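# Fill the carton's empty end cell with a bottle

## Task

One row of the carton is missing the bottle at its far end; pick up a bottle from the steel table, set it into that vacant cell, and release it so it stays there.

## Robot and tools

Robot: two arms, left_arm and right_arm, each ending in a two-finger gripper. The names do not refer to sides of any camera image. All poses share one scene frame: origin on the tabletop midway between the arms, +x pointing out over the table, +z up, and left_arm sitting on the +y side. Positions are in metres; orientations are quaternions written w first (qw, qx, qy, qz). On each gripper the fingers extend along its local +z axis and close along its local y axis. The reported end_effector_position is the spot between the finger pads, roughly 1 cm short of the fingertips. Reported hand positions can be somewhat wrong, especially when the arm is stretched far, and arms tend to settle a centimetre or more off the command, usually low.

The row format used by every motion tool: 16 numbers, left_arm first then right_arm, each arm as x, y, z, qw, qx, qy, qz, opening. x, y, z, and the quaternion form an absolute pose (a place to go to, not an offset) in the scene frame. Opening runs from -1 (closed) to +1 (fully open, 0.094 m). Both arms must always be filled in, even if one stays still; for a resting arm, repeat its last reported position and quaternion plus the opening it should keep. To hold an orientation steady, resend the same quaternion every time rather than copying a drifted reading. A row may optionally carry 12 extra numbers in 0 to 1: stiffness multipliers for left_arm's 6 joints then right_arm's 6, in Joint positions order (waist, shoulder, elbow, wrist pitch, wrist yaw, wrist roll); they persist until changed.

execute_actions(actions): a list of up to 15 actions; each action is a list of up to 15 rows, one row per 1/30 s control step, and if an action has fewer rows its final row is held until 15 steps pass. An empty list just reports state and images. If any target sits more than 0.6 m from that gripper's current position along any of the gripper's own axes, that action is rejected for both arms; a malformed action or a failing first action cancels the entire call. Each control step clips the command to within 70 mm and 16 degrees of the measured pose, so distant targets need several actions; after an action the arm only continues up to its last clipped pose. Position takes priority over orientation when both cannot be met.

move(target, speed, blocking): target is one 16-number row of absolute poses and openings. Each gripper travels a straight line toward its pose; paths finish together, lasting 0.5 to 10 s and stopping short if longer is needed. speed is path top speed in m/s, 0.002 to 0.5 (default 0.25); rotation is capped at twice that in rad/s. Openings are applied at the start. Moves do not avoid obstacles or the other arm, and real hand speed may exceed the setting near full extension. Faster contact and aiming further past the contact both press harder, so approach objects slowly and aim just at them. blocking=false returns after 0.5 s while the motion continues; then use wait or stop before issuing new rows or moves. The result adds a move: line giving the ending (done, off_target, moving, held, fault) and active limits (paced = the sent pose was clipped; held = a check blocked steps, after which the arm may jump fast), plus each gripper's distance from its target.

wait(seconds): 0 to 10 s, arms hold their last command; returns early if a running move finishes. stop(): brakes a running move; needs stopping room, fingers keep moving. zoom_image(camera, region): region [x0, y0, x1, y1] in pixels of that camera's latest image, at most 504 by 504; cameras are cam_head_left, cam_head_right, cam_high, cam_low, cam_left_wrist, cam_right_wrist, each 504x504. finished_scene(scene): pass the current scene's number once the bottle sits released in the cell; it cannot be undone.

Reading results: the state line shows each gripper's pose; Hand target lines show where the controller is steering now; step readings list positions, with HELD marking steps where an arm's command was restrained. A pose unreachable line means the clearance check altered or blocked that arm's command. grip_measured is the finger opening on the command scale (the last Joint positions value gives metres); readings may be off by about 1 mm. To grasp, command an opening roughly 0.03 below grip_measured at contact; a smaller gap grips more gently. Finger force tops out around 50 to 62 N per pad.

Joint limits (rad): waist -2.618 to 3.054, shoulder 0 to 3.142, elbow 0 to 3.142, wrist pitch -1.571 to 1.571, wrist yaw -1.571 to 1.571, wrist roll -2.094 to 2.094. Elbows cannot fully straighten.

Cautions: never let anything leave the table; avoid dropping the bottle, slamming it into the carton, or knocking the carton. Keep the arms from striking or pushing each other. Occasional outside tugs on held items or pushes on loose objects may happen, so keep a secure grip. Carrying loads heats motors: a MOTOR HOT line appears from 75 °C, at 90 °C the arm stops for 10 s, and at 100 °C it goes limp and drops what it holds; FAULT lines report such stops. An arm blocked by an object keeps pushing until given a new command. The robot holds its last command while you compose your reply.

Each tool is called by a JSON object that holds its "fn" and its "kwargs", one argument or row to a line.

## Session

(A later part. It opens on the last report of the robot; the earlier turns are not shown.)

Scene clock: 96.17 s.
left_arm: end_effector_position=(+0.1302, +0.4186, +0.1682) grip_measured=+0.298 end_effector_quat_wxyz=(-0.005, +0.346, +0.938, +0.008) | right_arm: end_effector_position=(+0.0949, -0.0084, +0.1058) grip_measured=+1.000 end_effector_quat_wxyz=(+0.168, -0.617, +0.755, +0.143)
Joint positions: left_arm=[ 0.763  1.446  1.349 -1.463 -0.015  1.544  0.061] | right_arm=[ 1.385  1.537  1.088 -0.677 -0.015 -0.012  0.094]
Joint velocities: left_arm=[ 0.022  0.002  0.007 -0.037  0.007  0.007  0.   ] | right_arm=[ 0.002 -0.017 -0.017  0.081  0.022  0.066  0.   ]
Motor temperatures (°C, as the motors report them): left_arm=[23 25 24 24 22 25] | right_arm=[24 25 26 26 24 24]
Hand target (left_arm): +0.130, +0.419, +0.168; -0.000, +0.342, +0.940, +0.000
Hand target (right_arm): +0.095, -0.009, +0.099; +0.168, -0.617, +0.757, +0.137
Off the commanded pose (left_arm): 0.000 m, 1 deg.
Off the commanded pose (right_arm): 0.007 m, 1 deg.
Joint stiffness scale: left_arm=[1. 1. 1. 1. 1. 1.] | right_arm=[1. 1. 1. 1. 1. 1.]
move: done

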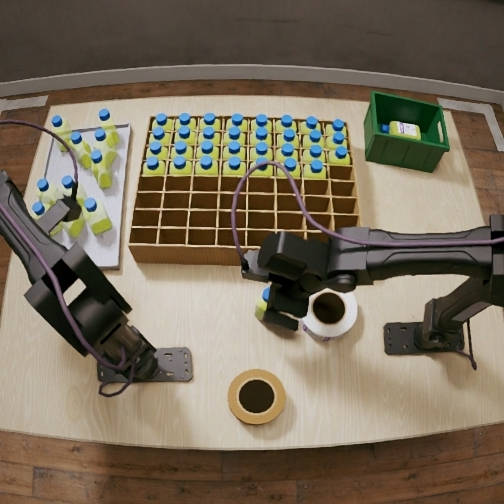

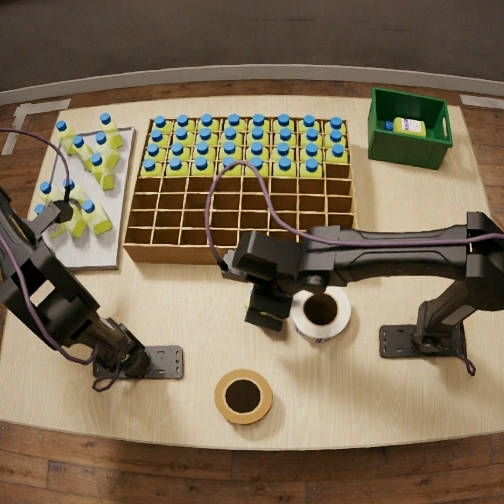

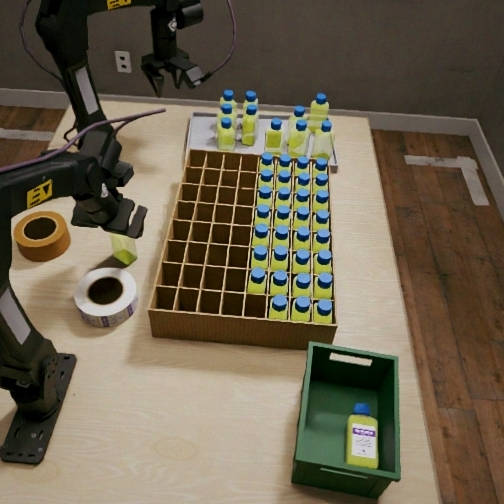

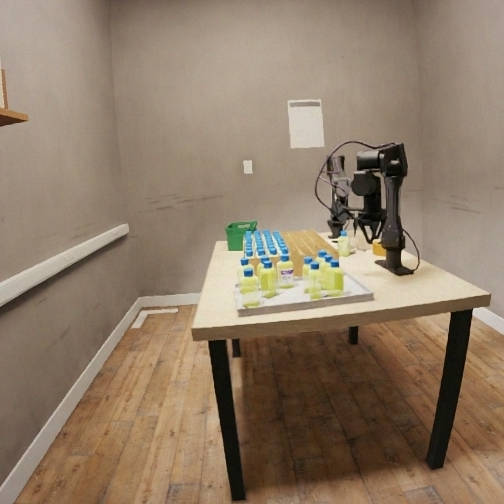

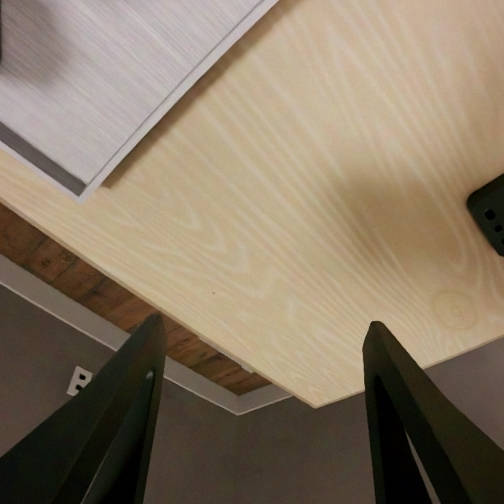

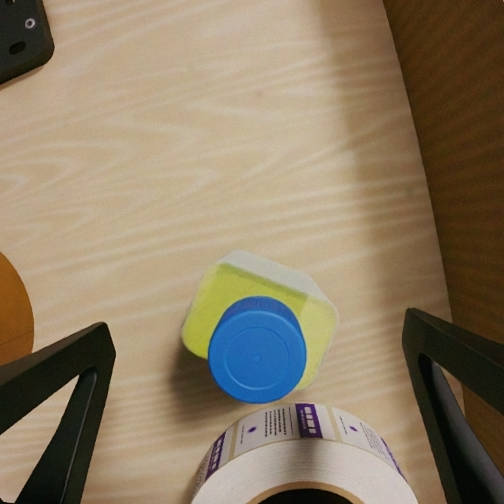

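{"fn": "move", "kwargs": {
  "target": [0.1302, 0.4188, 0.1682, 0, 0.342, 0.940, 0, 0.3, 0.0957, -0.0045, 0.104, 0.1677, -0.6170, 0.7565, 0.1368, 0.0],
  "speed": 0.03
}}

Scene clock: 97.97 s.
left_arm: end_effector_position=(+0.1302, +0.4186, +0.1682) grip_measured=+0.298 end_effector_quat_wxyz=(-0.005, +0.346, +0.938, +0.008) | right_arm: end_effector_position=(+0.0950, -0.0080, +0.1060) grip_measured=+0.002 end_effector_quat_wxyz=(+0.169, -0.617, +0.755, +0.143)
Joint positions: left_arm=[ 0.763  1.446  1.349 -1.463 -0.015  1.544  0.061] | right_arm=[ 1.385  1.537  1.088 -0.675 -0.015 -0.012  0.047]
Joint velocities: left_arm=[ 0.007 -0.017 -0.017  0.037 -0.037 -0.051 -0.001] | right_arm=[ 0.012 -0.002 -0.017  0.051 -0.007 -0.007 -0.   ]
Motor temperatures (°C, as the motors report them): left_arm=[23 25 24 24 22 25] | right_arm=[24 25 26 26 24 24]
Hand target (left_arm): +0.130, +0.419, +0.168; -0.000, +0.342, +0.940, +0.000
Hand target (right_arm): +0.096, -0.005, +0.104; +0.168, -0.617, +0.757, +0.137
Off the commanded pose (left_arm): 0.000 m, 1 deg.
Off the commanded pose (right_arm): 0.004 m, 1 deg.
Joint stiffness scale: left_arm=[1. 1. 1. 1. 1. 1.] | right_arm=[1. 1. 1. 1. 1. 1.]
move: done

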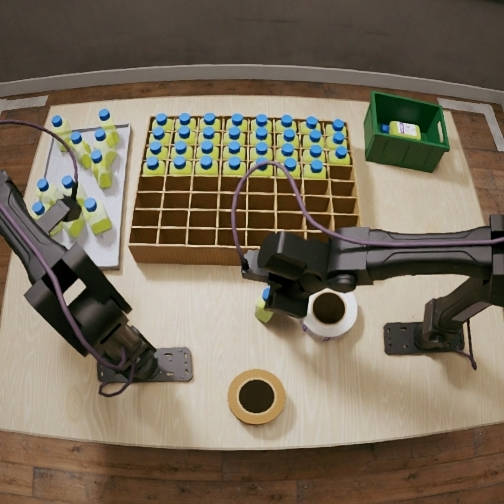

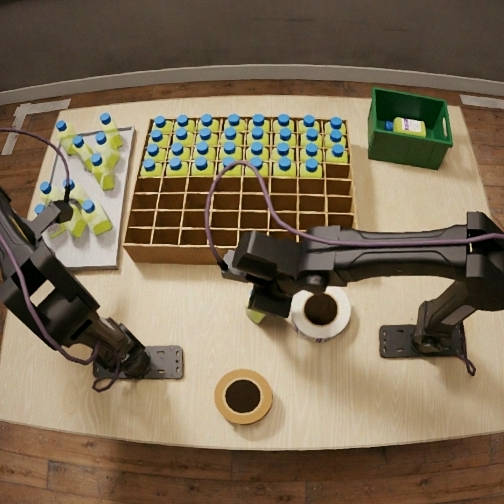

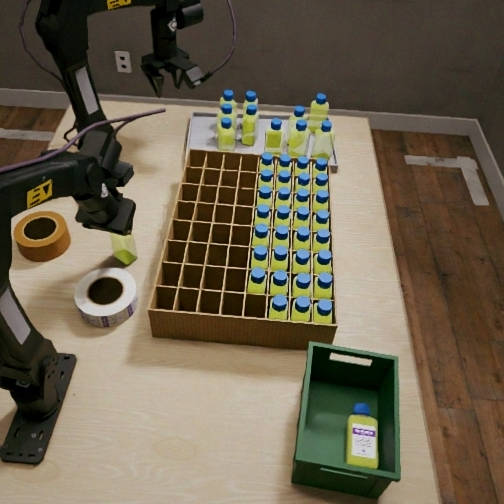

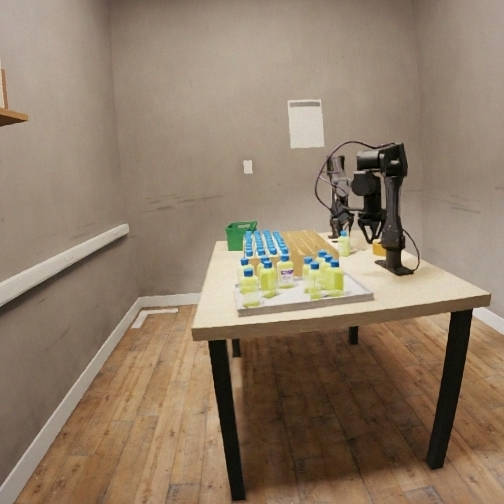

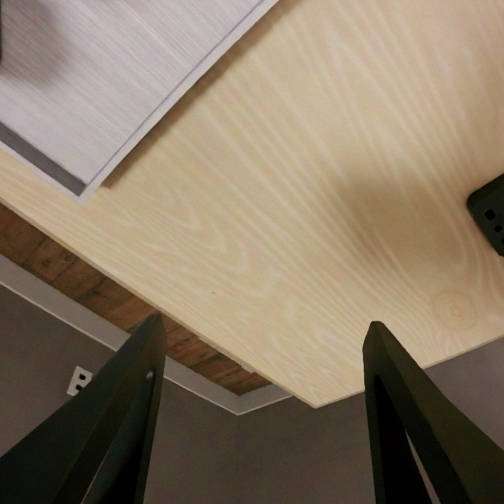

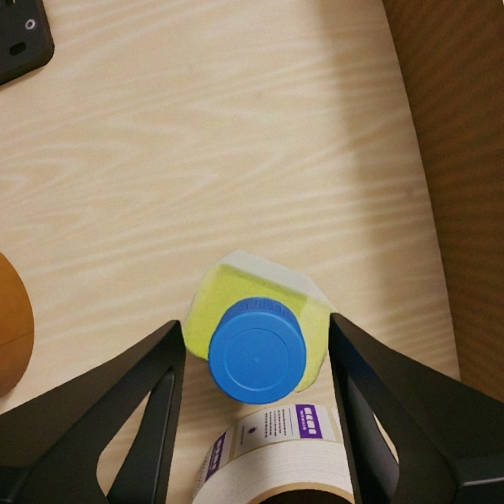

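{"fn": "move", "kwargs": {
  "target": [0.1302, 0.4188, 0.1682, 0, 0.342, 0.940, 0, 0.3, 0.0965, 0.000, 0.105, 0.1677, -0.6170, 0.7565, 0.1368, 0.0],
  "speed": 0.03
}}

Scene clock: 98.97 s.
left_arm: end_effector_position=(+0.1302, +0.4186, +0.1682) grip_measured=+0.298 end_effector_quat_wxyz=(-0.005, +0.346, +0.938, +0.008) | right_arm: end_effector_position=(+0.0964, -0.0043, +0.1042) grip_measured=+0.002 end_effector_quat_wxyz=(+0.168, -0.617, +0.756, +0.140)
Joint positions: left_arm=[ 0.763  1.446  1.349 -1.463 -0.015  1.544  0.061] | right_arm=[ 1.385  1.558  1.103 -0.675 -0.011 -0.012  0.047]
Joint velocities: left_arm=[-0.017  0.012 -0.007  0.007 -0.022 -0.037 -0.   ] | right_arm=[-0.002  0.002  0.012 -0.022  0.022  0.051 -0.   ]
Motor temperatures (°C, as the motors report them): left_arm=[23 25 24 24 22 25] | right_arm=[24 25 26 26 24 24]
Hand target (left_arm): +0.130, +0.419, +0.168; -0.000, +0.342, +0.940, +0.000
Hand target (right_arm): +0.097, -0.000, +0.105; +0.168, -0.617, +0.757, +0.137
Off the commanded pose (left_arm): 0.000 m, 1 deg.
Off the commanded pose (right_arm): 0.004 m, 0 deg.
Joint stiffness scale: left_arm=[1. 1. 1. 1. 1. 1.] | right_arm=[1. 1. 1. 1. 1. 1.]
move: done

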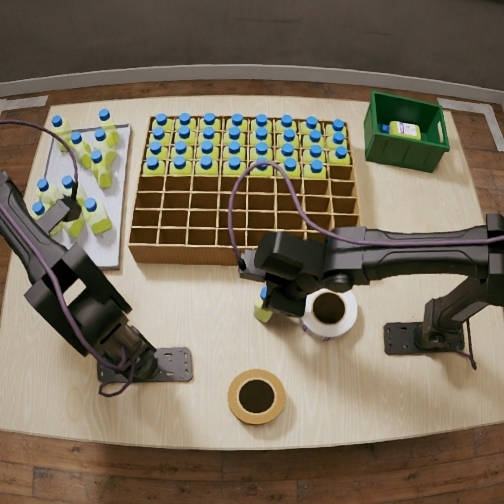

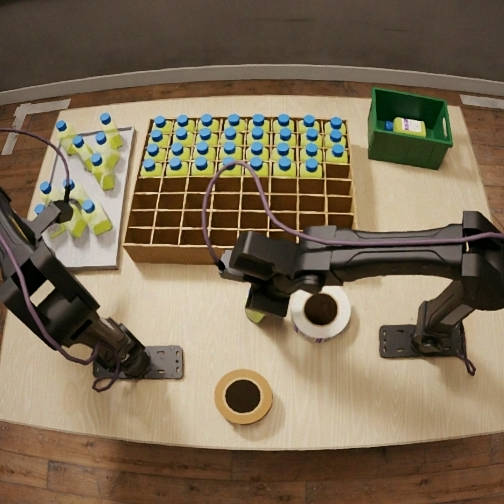

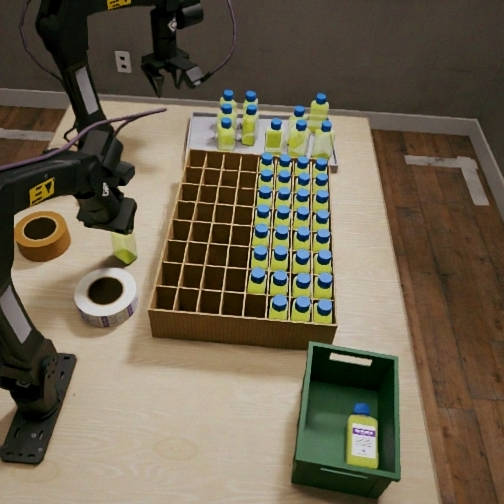

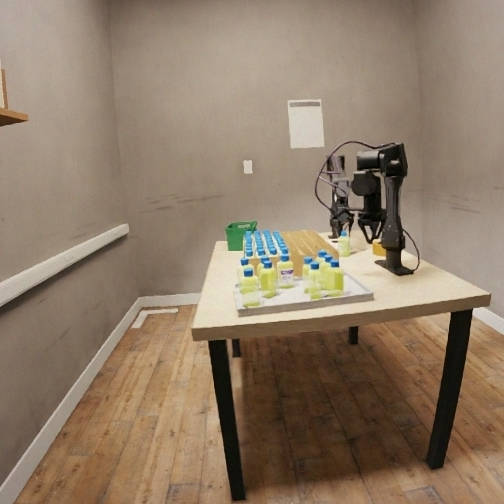

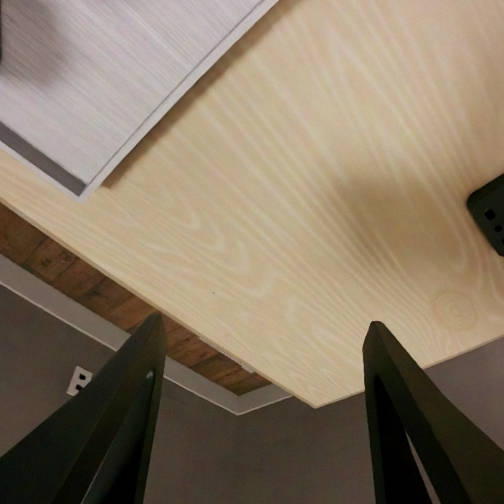

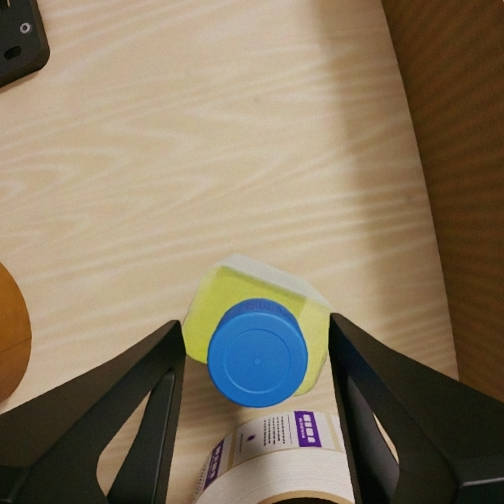

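{"fn": "move", "kwargs": {
  "target": [0.1302, 0.4188, 0.1682, 0, 0.342, 0.940, 0, 0.3, 0.0964, -0.003, 0.110, 0.1677, -0.6170, 0.7565, 0.1368, 0.0],
  "speed": 0.03
}}

{"fn": "move", "kwargs": {
  "target": [0.1302, 0.4188, 0.1682, 0, 0.342, 0.940, 0, 0.3, 0.0964, -0.003, 0.110, 0.1677, -0.6170, 0.7565, 0.1368, -0.50],
  "speed": 0.03
}}

Scene clock: 100.50 s.
left_arm: end_effector_position=(+0.1302, +0.4186, +0.1682) grip_measured=+0.298 end_effector_quat_wxyz=(-0.005, +0.346, +0.938, +0.008) | right_arm: end_effector_position=(+0.0962, -0.0052, +0.1038) grip_measured=+0.002 end_effector_quat_wxyz=(+0.166, -0.617, +0.756, +0.139)
Joint positions: left_arm=[ 0.763  1.446  1.349 -1.463 -0.015  1.544  0.061] | right_arm=[ 1.385  1.558  1.103 -0.679 -0.011 -0.012  0.047]
Joint velocities: left_arm=[ 0.002  0.007 -0.002 -0.037 -0.007  0.007  0.   ] | right_arm=[-0.007 -0.007 -0.007 -0.037 -0.007 -0.022 -0.001]
Motor temperatures (°C, as the motors report them): left_arm=[23 25 24 24 22 25] | right_arm=[24 25 26 26 24 24]
Hand target (left_arm): +0.130, +0.419, +0.168; -0.000, +0.342, +0.940, +0.000
Hand target (right_arm): +0.096, -0.003, +0.110; +0.168, -0.617, +0.757, +0.137
Off the commanded pose (left_arm): 0.000 m, 1 deg.
Off the commanded pose (right_arm): 0.007 m, 0 deg.
Joint stiffness scale: left_arm=[1. 1. 1. 1. 1. 1.] | right_arm=[1. 1. 1. 1. 1. 1.]
move: done

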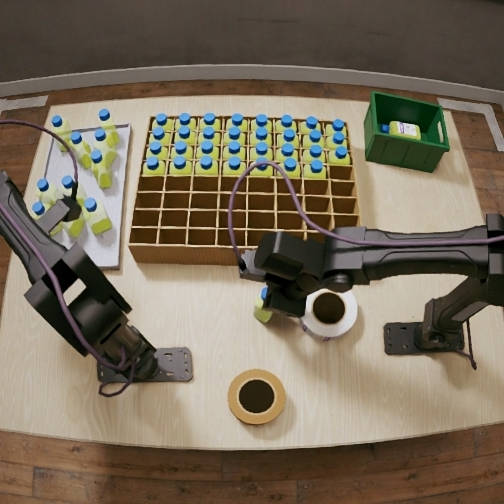

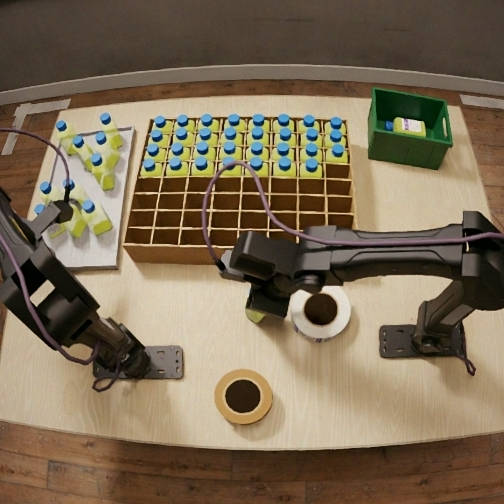

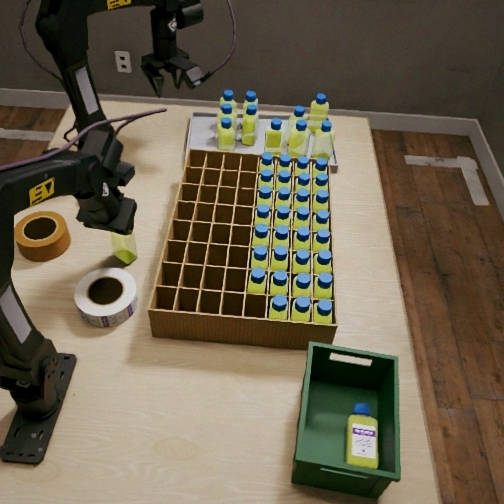

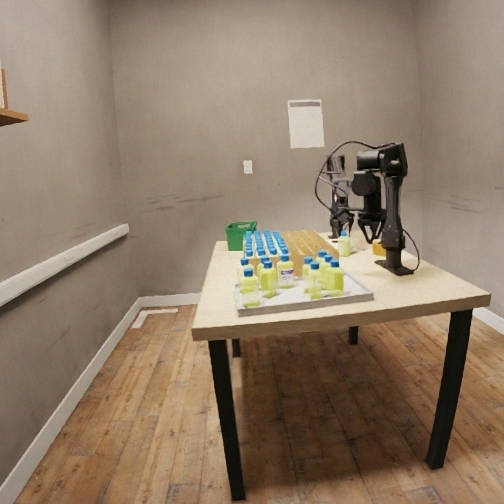

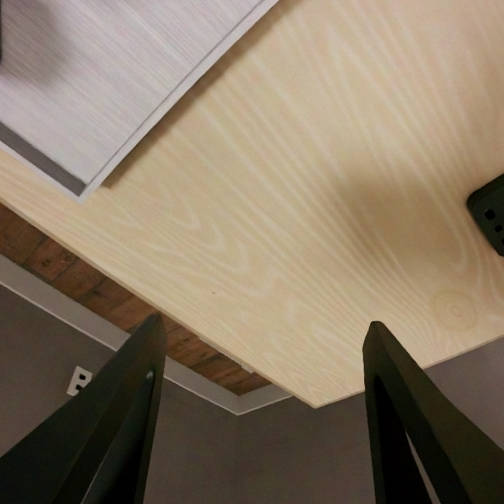

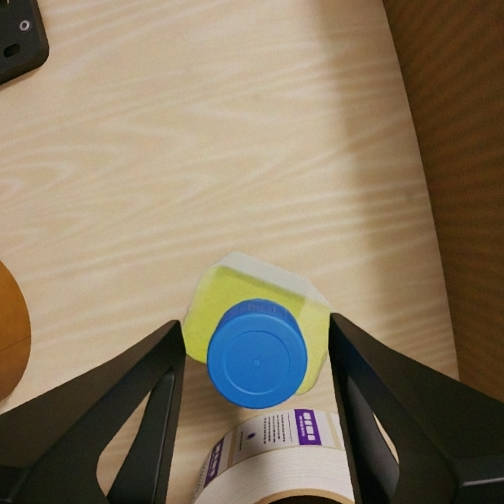

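Scene clock: 101.20 s.
left_arm: end_effector_position=(+0.1302, +0.4186, +0.1682) grip_measured=+0.298 end_effector_quat_wxyz=(-0.005, +0.346, +0.938, +0.008) | right_arm: end_effector_position=(+0.0976, -0.0011, +0.1105) grip_measured=-0.474 end_effector_quat_wxyz=(+0.176, -0.616, +0.754, +0.145)
Joint positions: left_arm=[ 0.763  1.446  1.349 -1.463 -0.015  1.544  0.061] | right_arm=[ 1.385  1.551  1.113 -0.672 -0.008 -0.013  0.025]
Joint velocities: left_arm=[-0.007  0.012  0.002 -0.007 -0.066 -0.051 -0.001] | right_arm=[-0.002 -0.012  0.002 -0.051 -0.095 -0.037 -0.   ]
Motor temperatures (°C, as the motors report them): left_arm=[23 25 24 24 22 25] | right_arm=[24 25 26 26 24 24]
Hand target (left_arm): +0.130, +0.419, +0.168; -0.000, +0.342, +0.940, +0.000
Hand target (right_arm): +0.096, -0.003, +0.110; +0.168, -0.617, +0.756, +0.137
Off the commanded pose (left_arm): 0.000 m, 1 deg.
Off the commanded pose (right_arm): 0.002 m, 1 deg.
Joint stiffness scale: left_arm=[1. 1. 1. 1. 1. 1.] | right_arm=[1. 1. 1. 1. 1. 1.]
move: done

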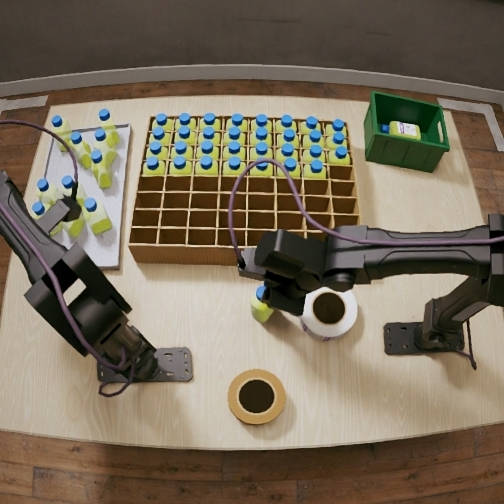

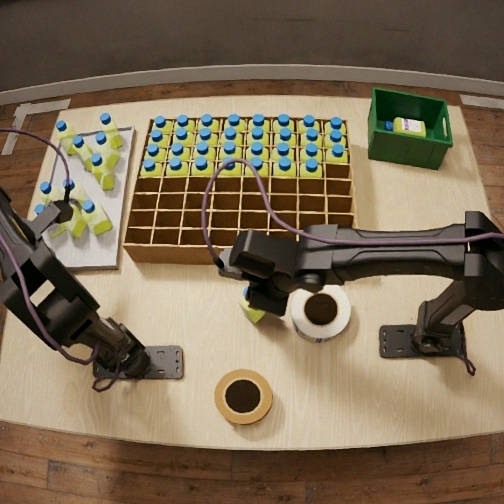

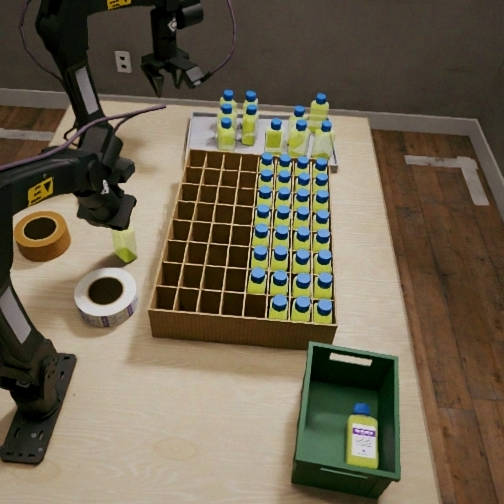

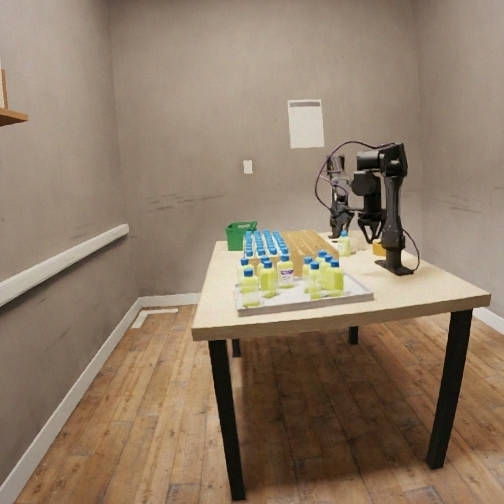

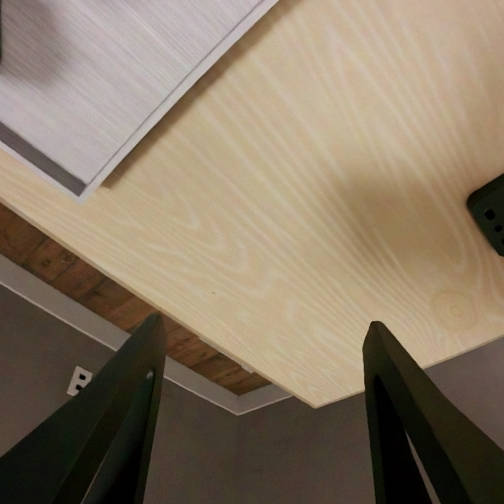

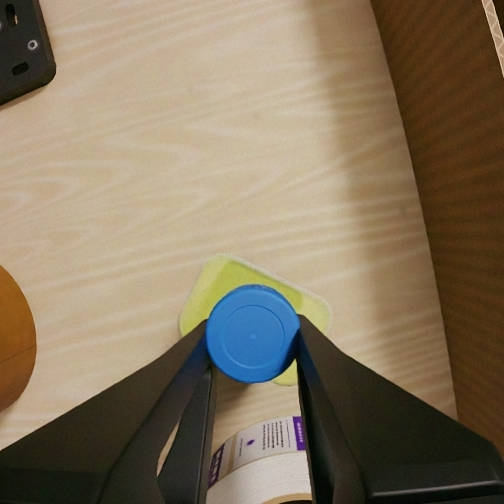

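{"fn": "zoom_image", "kwargs": {
  "camera": "cam_low",
  "region": [310, 200, 370, 260]
}}

{"fn": "zoom_image", "kwargs": {
  "camera": "cam_head_right",
  "region": [210, 250, 310, 350]
}}

{"fn": "zoom_image", "kwargs": {
  "camera": "cam_right_wrist",
  "region": [150, 220, 360, 430]
}}

Region (310, 200, 370, 260) of cam_low's 504x504 image, scaled by 8.400, with more detail than that image has.

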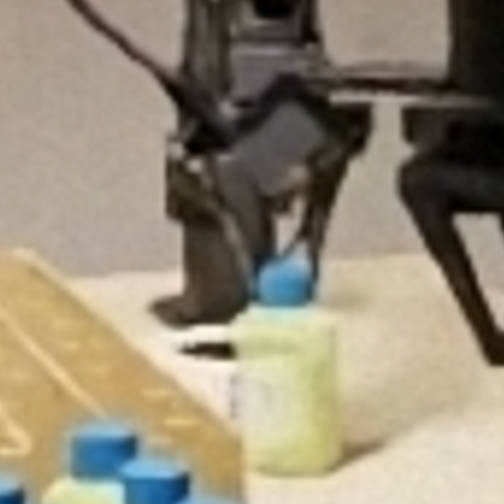

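Region (210, 250, 310, 350) of cam_head_right's 504x504 image, scaled by 5.040, with more detail than that image has.

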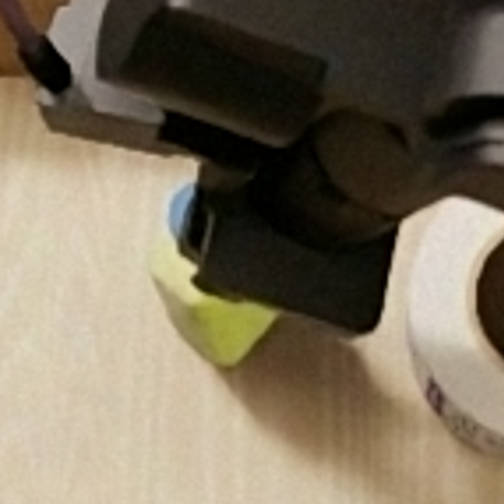

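Region (150, 220, 360, 430) of cam_right_wrist's 504x504 image, scaled by 2.400, with more detail than that image has.

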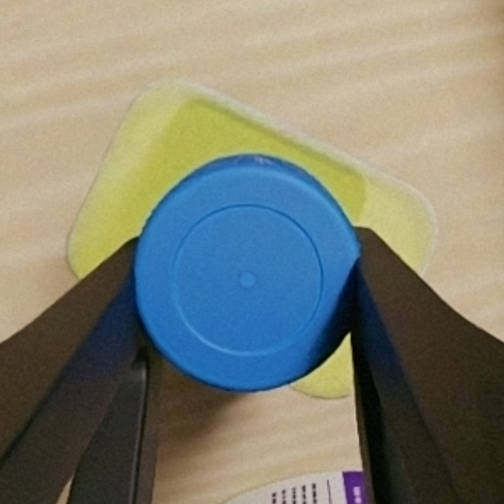

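{"fn": "move", "kwargs": {
  "target": [0.1302, 0.4188, 0.1682, 0, 0.342, 0.940, 0, 0.3, 0.0976, -0.001, 0.238, 0.1677, -0.6170, 0.7565, 0.1368, -0.505],
  "speed": 0.12
}}

{"fn": "move", "kwargs": {
  "target": [0.1302, 0.4188, 0.1682, 0, 0.342, 0.940, 0, 0.3, 0.376, -0.193, 0.238, 0.2100, -0.2362, 0.9473, 0.0523, -0.505],
  "speed": 0.15
}}

Scene clock: 104.57 s.
left_arm: end_effector_position=(+0.1302, +0.4186, +0.1682) grip_measured=+0.298 end_effector_quat_wxyz=(-0.005, +0.346, +0.938, +0.008) | right_arm: end_effector_position=(+0.0963, -0.0068, +0.2301) grip_measured=-0.474 end_effector_quat_wxyz=(+0.161, -0.618, +0.758, +0.133)
Joint positions: left_arm=[ 0.763  1.446  1.349 -1.463 -0.015  1.544  0.061] | right_arm=[ 1.385  1.587  1.647 -1.21  -0.008 -0.013  0.025]
Joint velocities: left_arm=[ 0.002 -0.002 -0.022  0.007  0.037  0.007  0.   ] | right_arm=[ 0.002 -0.017 -0.002 -0.095  0.007  0.022  0.   ]
Motor temperatures (°C, as the motors report them): left_arm=[23 25 24 24 22 25] | right_arm=[24 25 27 26 24 24]
Hand target (left_arm): +0.130, +0.419, +0.168; -0.000, +0.342, +0.940, +0.000
Hand target (right_arm): +0.097, -0.004, +0.238; +0.168, -0.617, +0.757, +0.137
Off the commanded pose (left_arm): 0.000 m, 1 deg.
Off the commanded pose (right_arm): 0.010 m, 1 deg.
Joint stiffness scale: left_arm=[1. 1. 1. 1. 1. 1.] | right_arm=[1. 1. 1. 1. 1. 1.]
move: done

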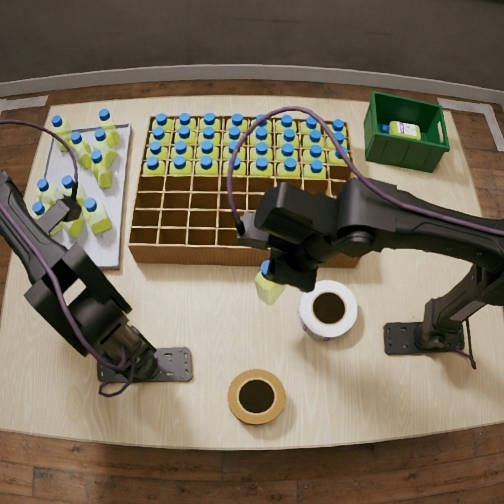

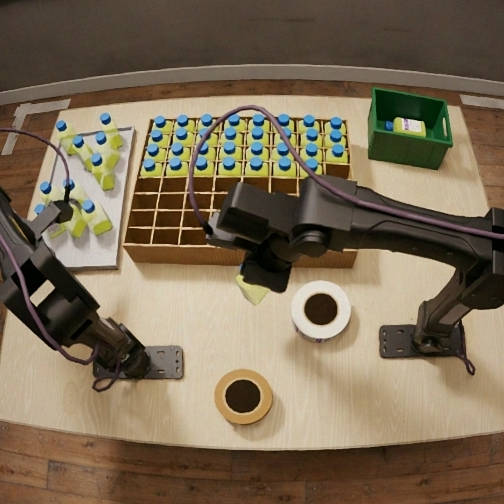

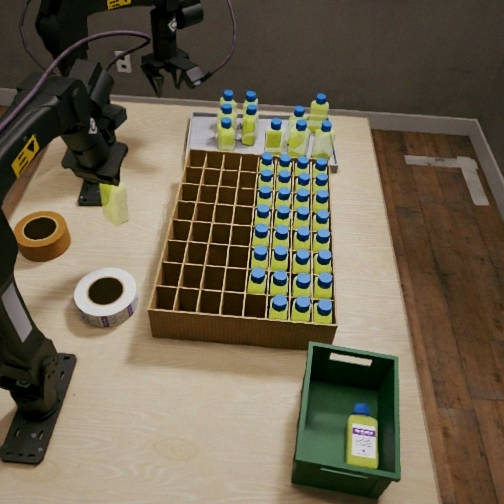

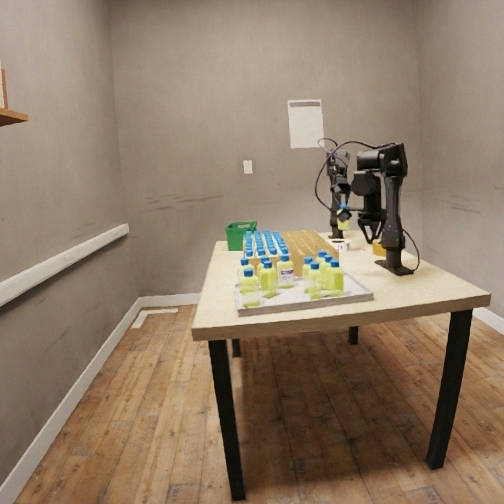

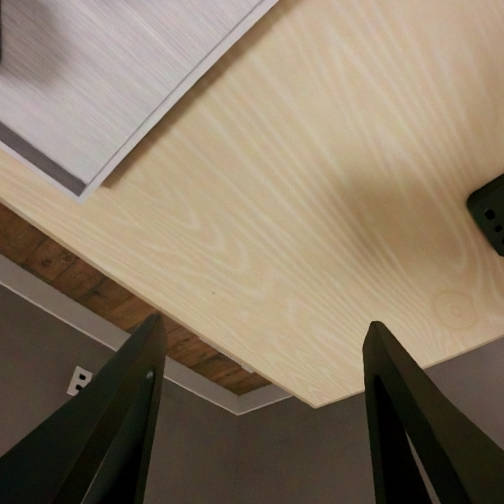

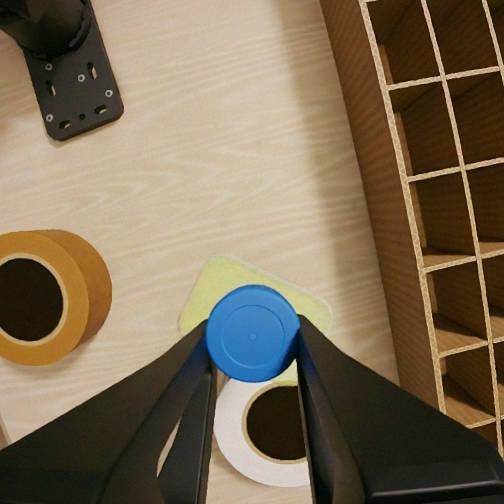

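Scene clock: 107.83 s.
left_arm: end_effector_position=(+0.1302, +0.4186, +0.1682) grip_measured=+0.298 end_effector_quat_wxyz=(-0.005, +0.346, +0.938, +0.008) | right_arm: end_effector_position=(+0.3691, -0.1971, +0.2269) grip_measured=-0.474 end_effector_quat_wxyz=(+0.201, -0.244, +0.948, +0.043)
Joint positions: left_arm=[ 0.763  1.446  1.349 -1.463 -0.015  1.544  0.061] | right_arm=[ 0.473  1.67   1.724 -1.21  -0.009 -0.059  0.025]
Joint velocities: left_arm=[-0.007  0.002  0.002  0.007 -0.037  0.037  0.001] | right_arm=[-0.012 -0.002 -0.002 -0.037  0.007  0.022 -0.   ]
Motor temperatures (°C, as the motors report them): left_arm=[23 25 24 24 22 25] | right_arm=[24 25 27 26 24 24]
Hand target (left_arm): +0.130, +0.419, +0.168; -0.000, +0.342, +0.940, +0.000
Hand target (right_arm): +0.378, -0.195, +0.239; +0.222, -0.238, +0.945, +0.046
Off the commanded pose (left_arm): 0.000 m, 1 deg.
Off the commanded pose (right_arm): 0.014 m, 2 deg.
Joint stiffness scale: left_arm=[1. 1. 1. 1. 1. 1.] | right_arm=[1. 1. 1. 1. 1. 1.]
move: off_target (right_arm)

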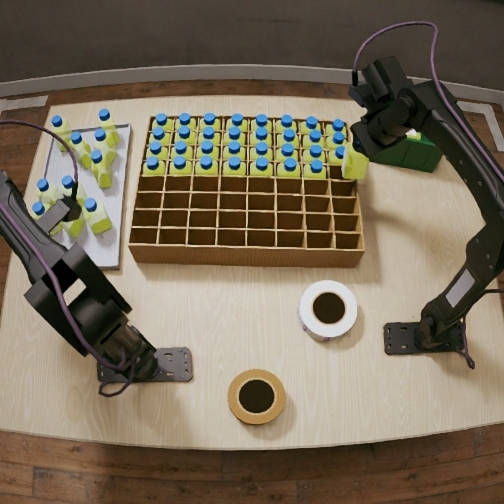

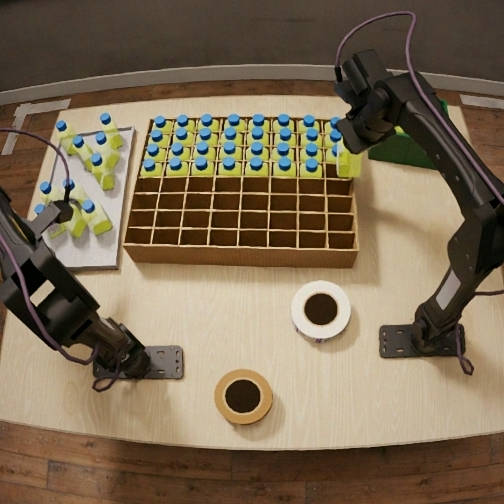

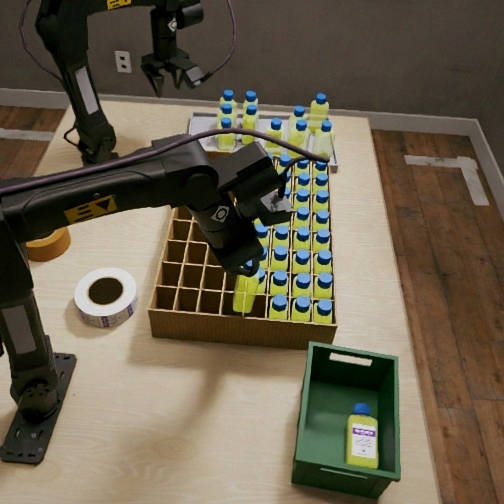

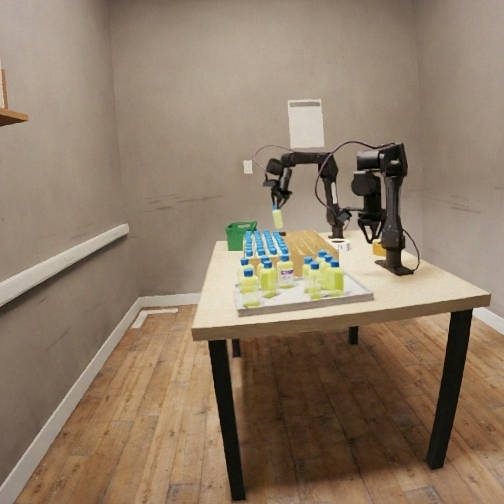

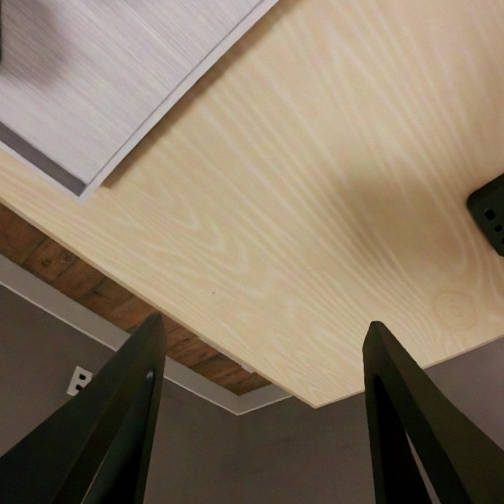

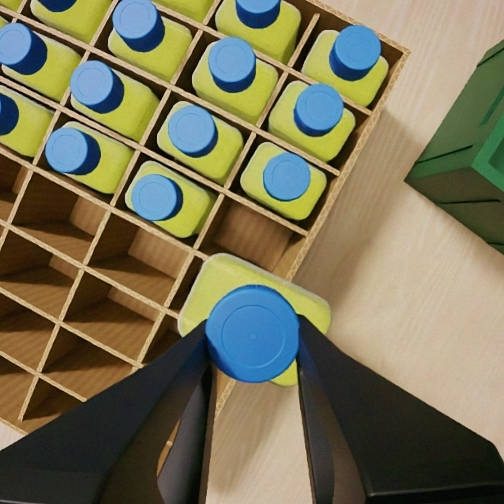

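{"fn": "execute_actions", "kwargs": {
  "actions": []
}}

Scene clock: 109.37 s.
left_arm: end_effector_position=(+0.1302, +0.4186, +0.1682) grip_measured=+0.298 end_effector_quat_wxyz=(-0.005, +0.346, +0.938, +0.008) | right_arm: end_effector_position=(+0.3691, -0.1971, +0.2269) grip_measured=-0.474 end_effector_quat_wxyz=(+0.201, -0.244, +0.948, +0.043)
Joint positions: left_arm=[ 0.763  1.446  1.349 -1.463 -0.015  1.544  0.061] | right_arm=[ 0.473  1.67   1.724 -1.21  -0.009 -0.059  0.025]
Joint velocities: left_arm=[ 0.002 -0.007  0.007 -0.007  0.037  0.007  0.001] | right_arm=[ 0.017 -0.017  0.007  0.022 -0.11  -0.081 -0.   ]
Motor temperatures (°C, as the motors report them): left_arm=[23 25 24 24 22 25] | right_arm=[24 25 27 26 24 24]
Hand target (left_arm): +0.130, +0.419, +0.168; -0.000, +0.342, +0.940, +0.000
Hand target (right_arm): +0.378, -0.195, +0.239; +0.222, -0.238, +0.945, +0.046
Off the commanded pose (left_arm): 0.000 m, 1 deg.
Off the commanded pose (right_arm): 0.014 m, 2 deg.
Joint stiffness scale: left_arm=[1. 1. 1. 1. 1. 1.] | right_arm=[1. 1. 1. 1. 1. 1.]

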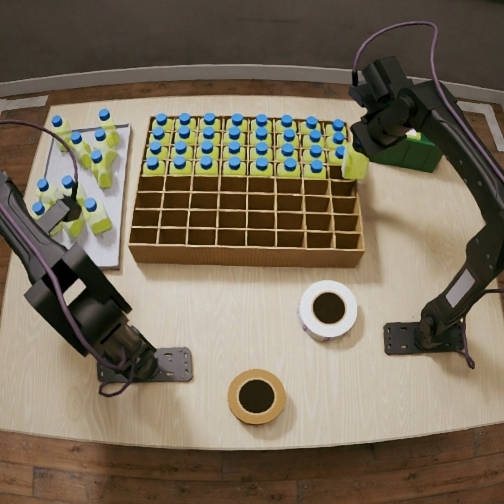

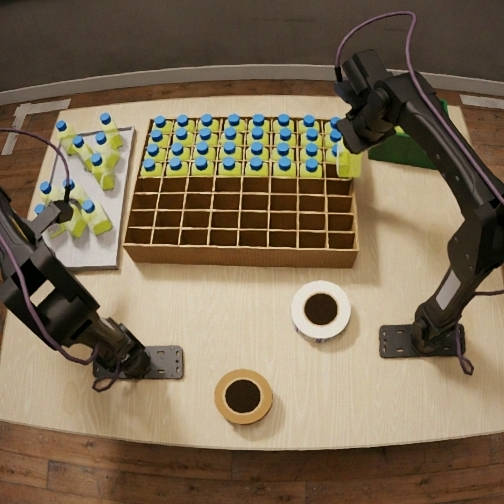

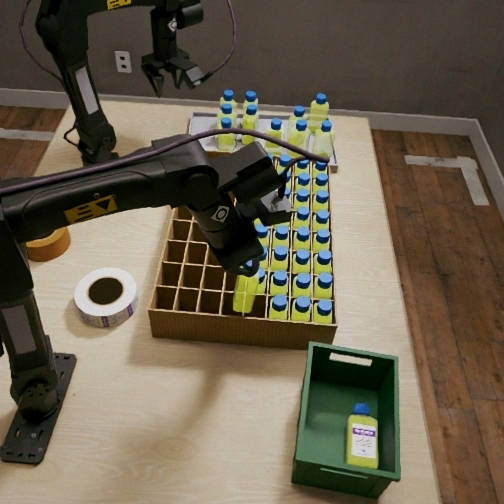

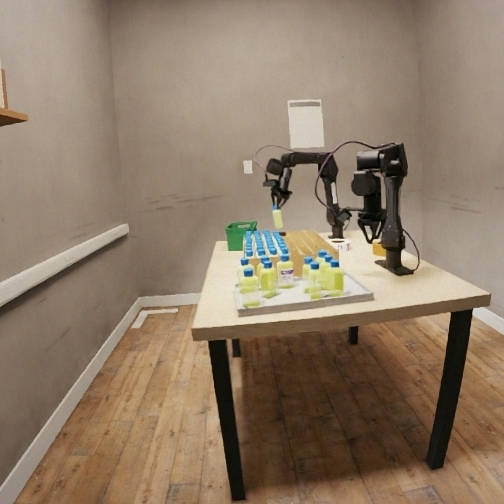

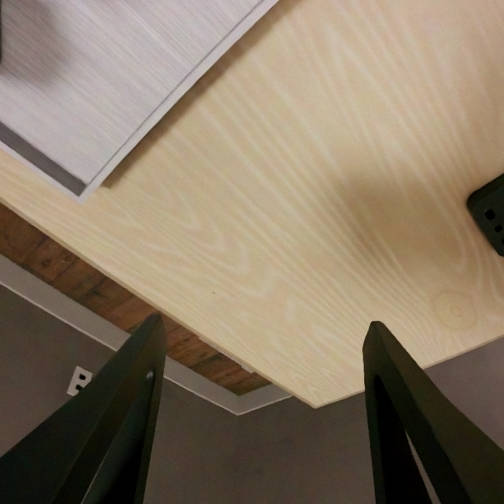

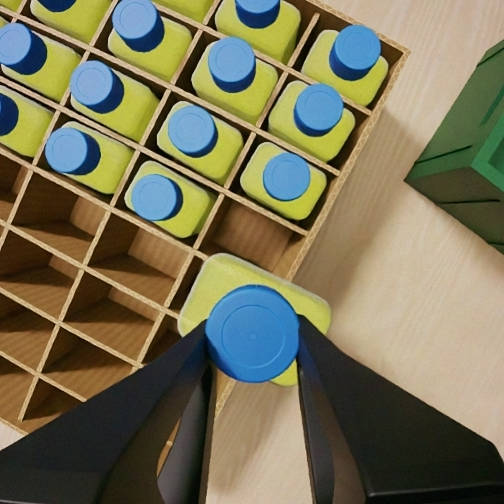

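{"fn": "zoom_image", "kwargs": {
  "camera": "cam_high",
  "region": [150, 200, 350, 350]
}}

{"fn": "zoom_image", "kwargs": {
  "camera": "cam_head_left",
  "region": [260, 90, 420, 250]
}}

{"fn": "zoom_image", "kwargs": {
  "camera": "cam_low",
  "region": [210, 150, 350, 290]
}}

Region (150, 200, 350, 350) of cam_high's 504x504 image, scaled by 2.520, with more detail than that image has; it fills the top 378 rows of this view, and the rest is white.

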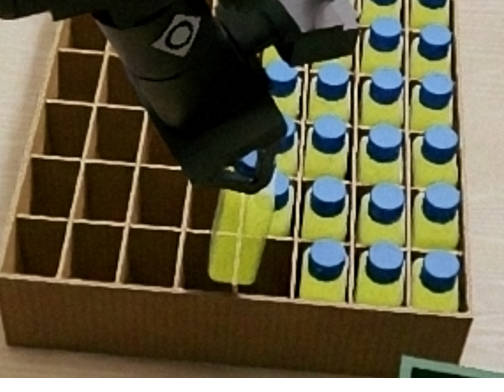

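Region (260, 90, 420, 250) of cam_head_left's 504x504 image, scaled by 3.150, with more detail than that image has.

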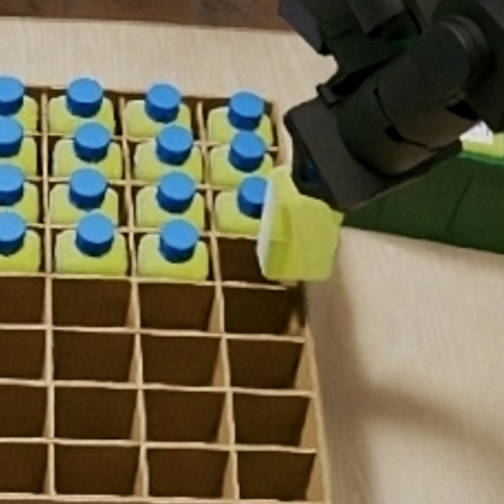

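Region (210, 150, 350, 290) of cam_low's 504x504 image, scaled by 3.600, with more detail than that image has.

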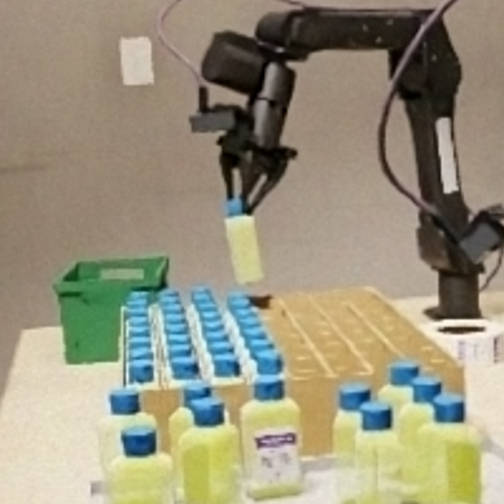

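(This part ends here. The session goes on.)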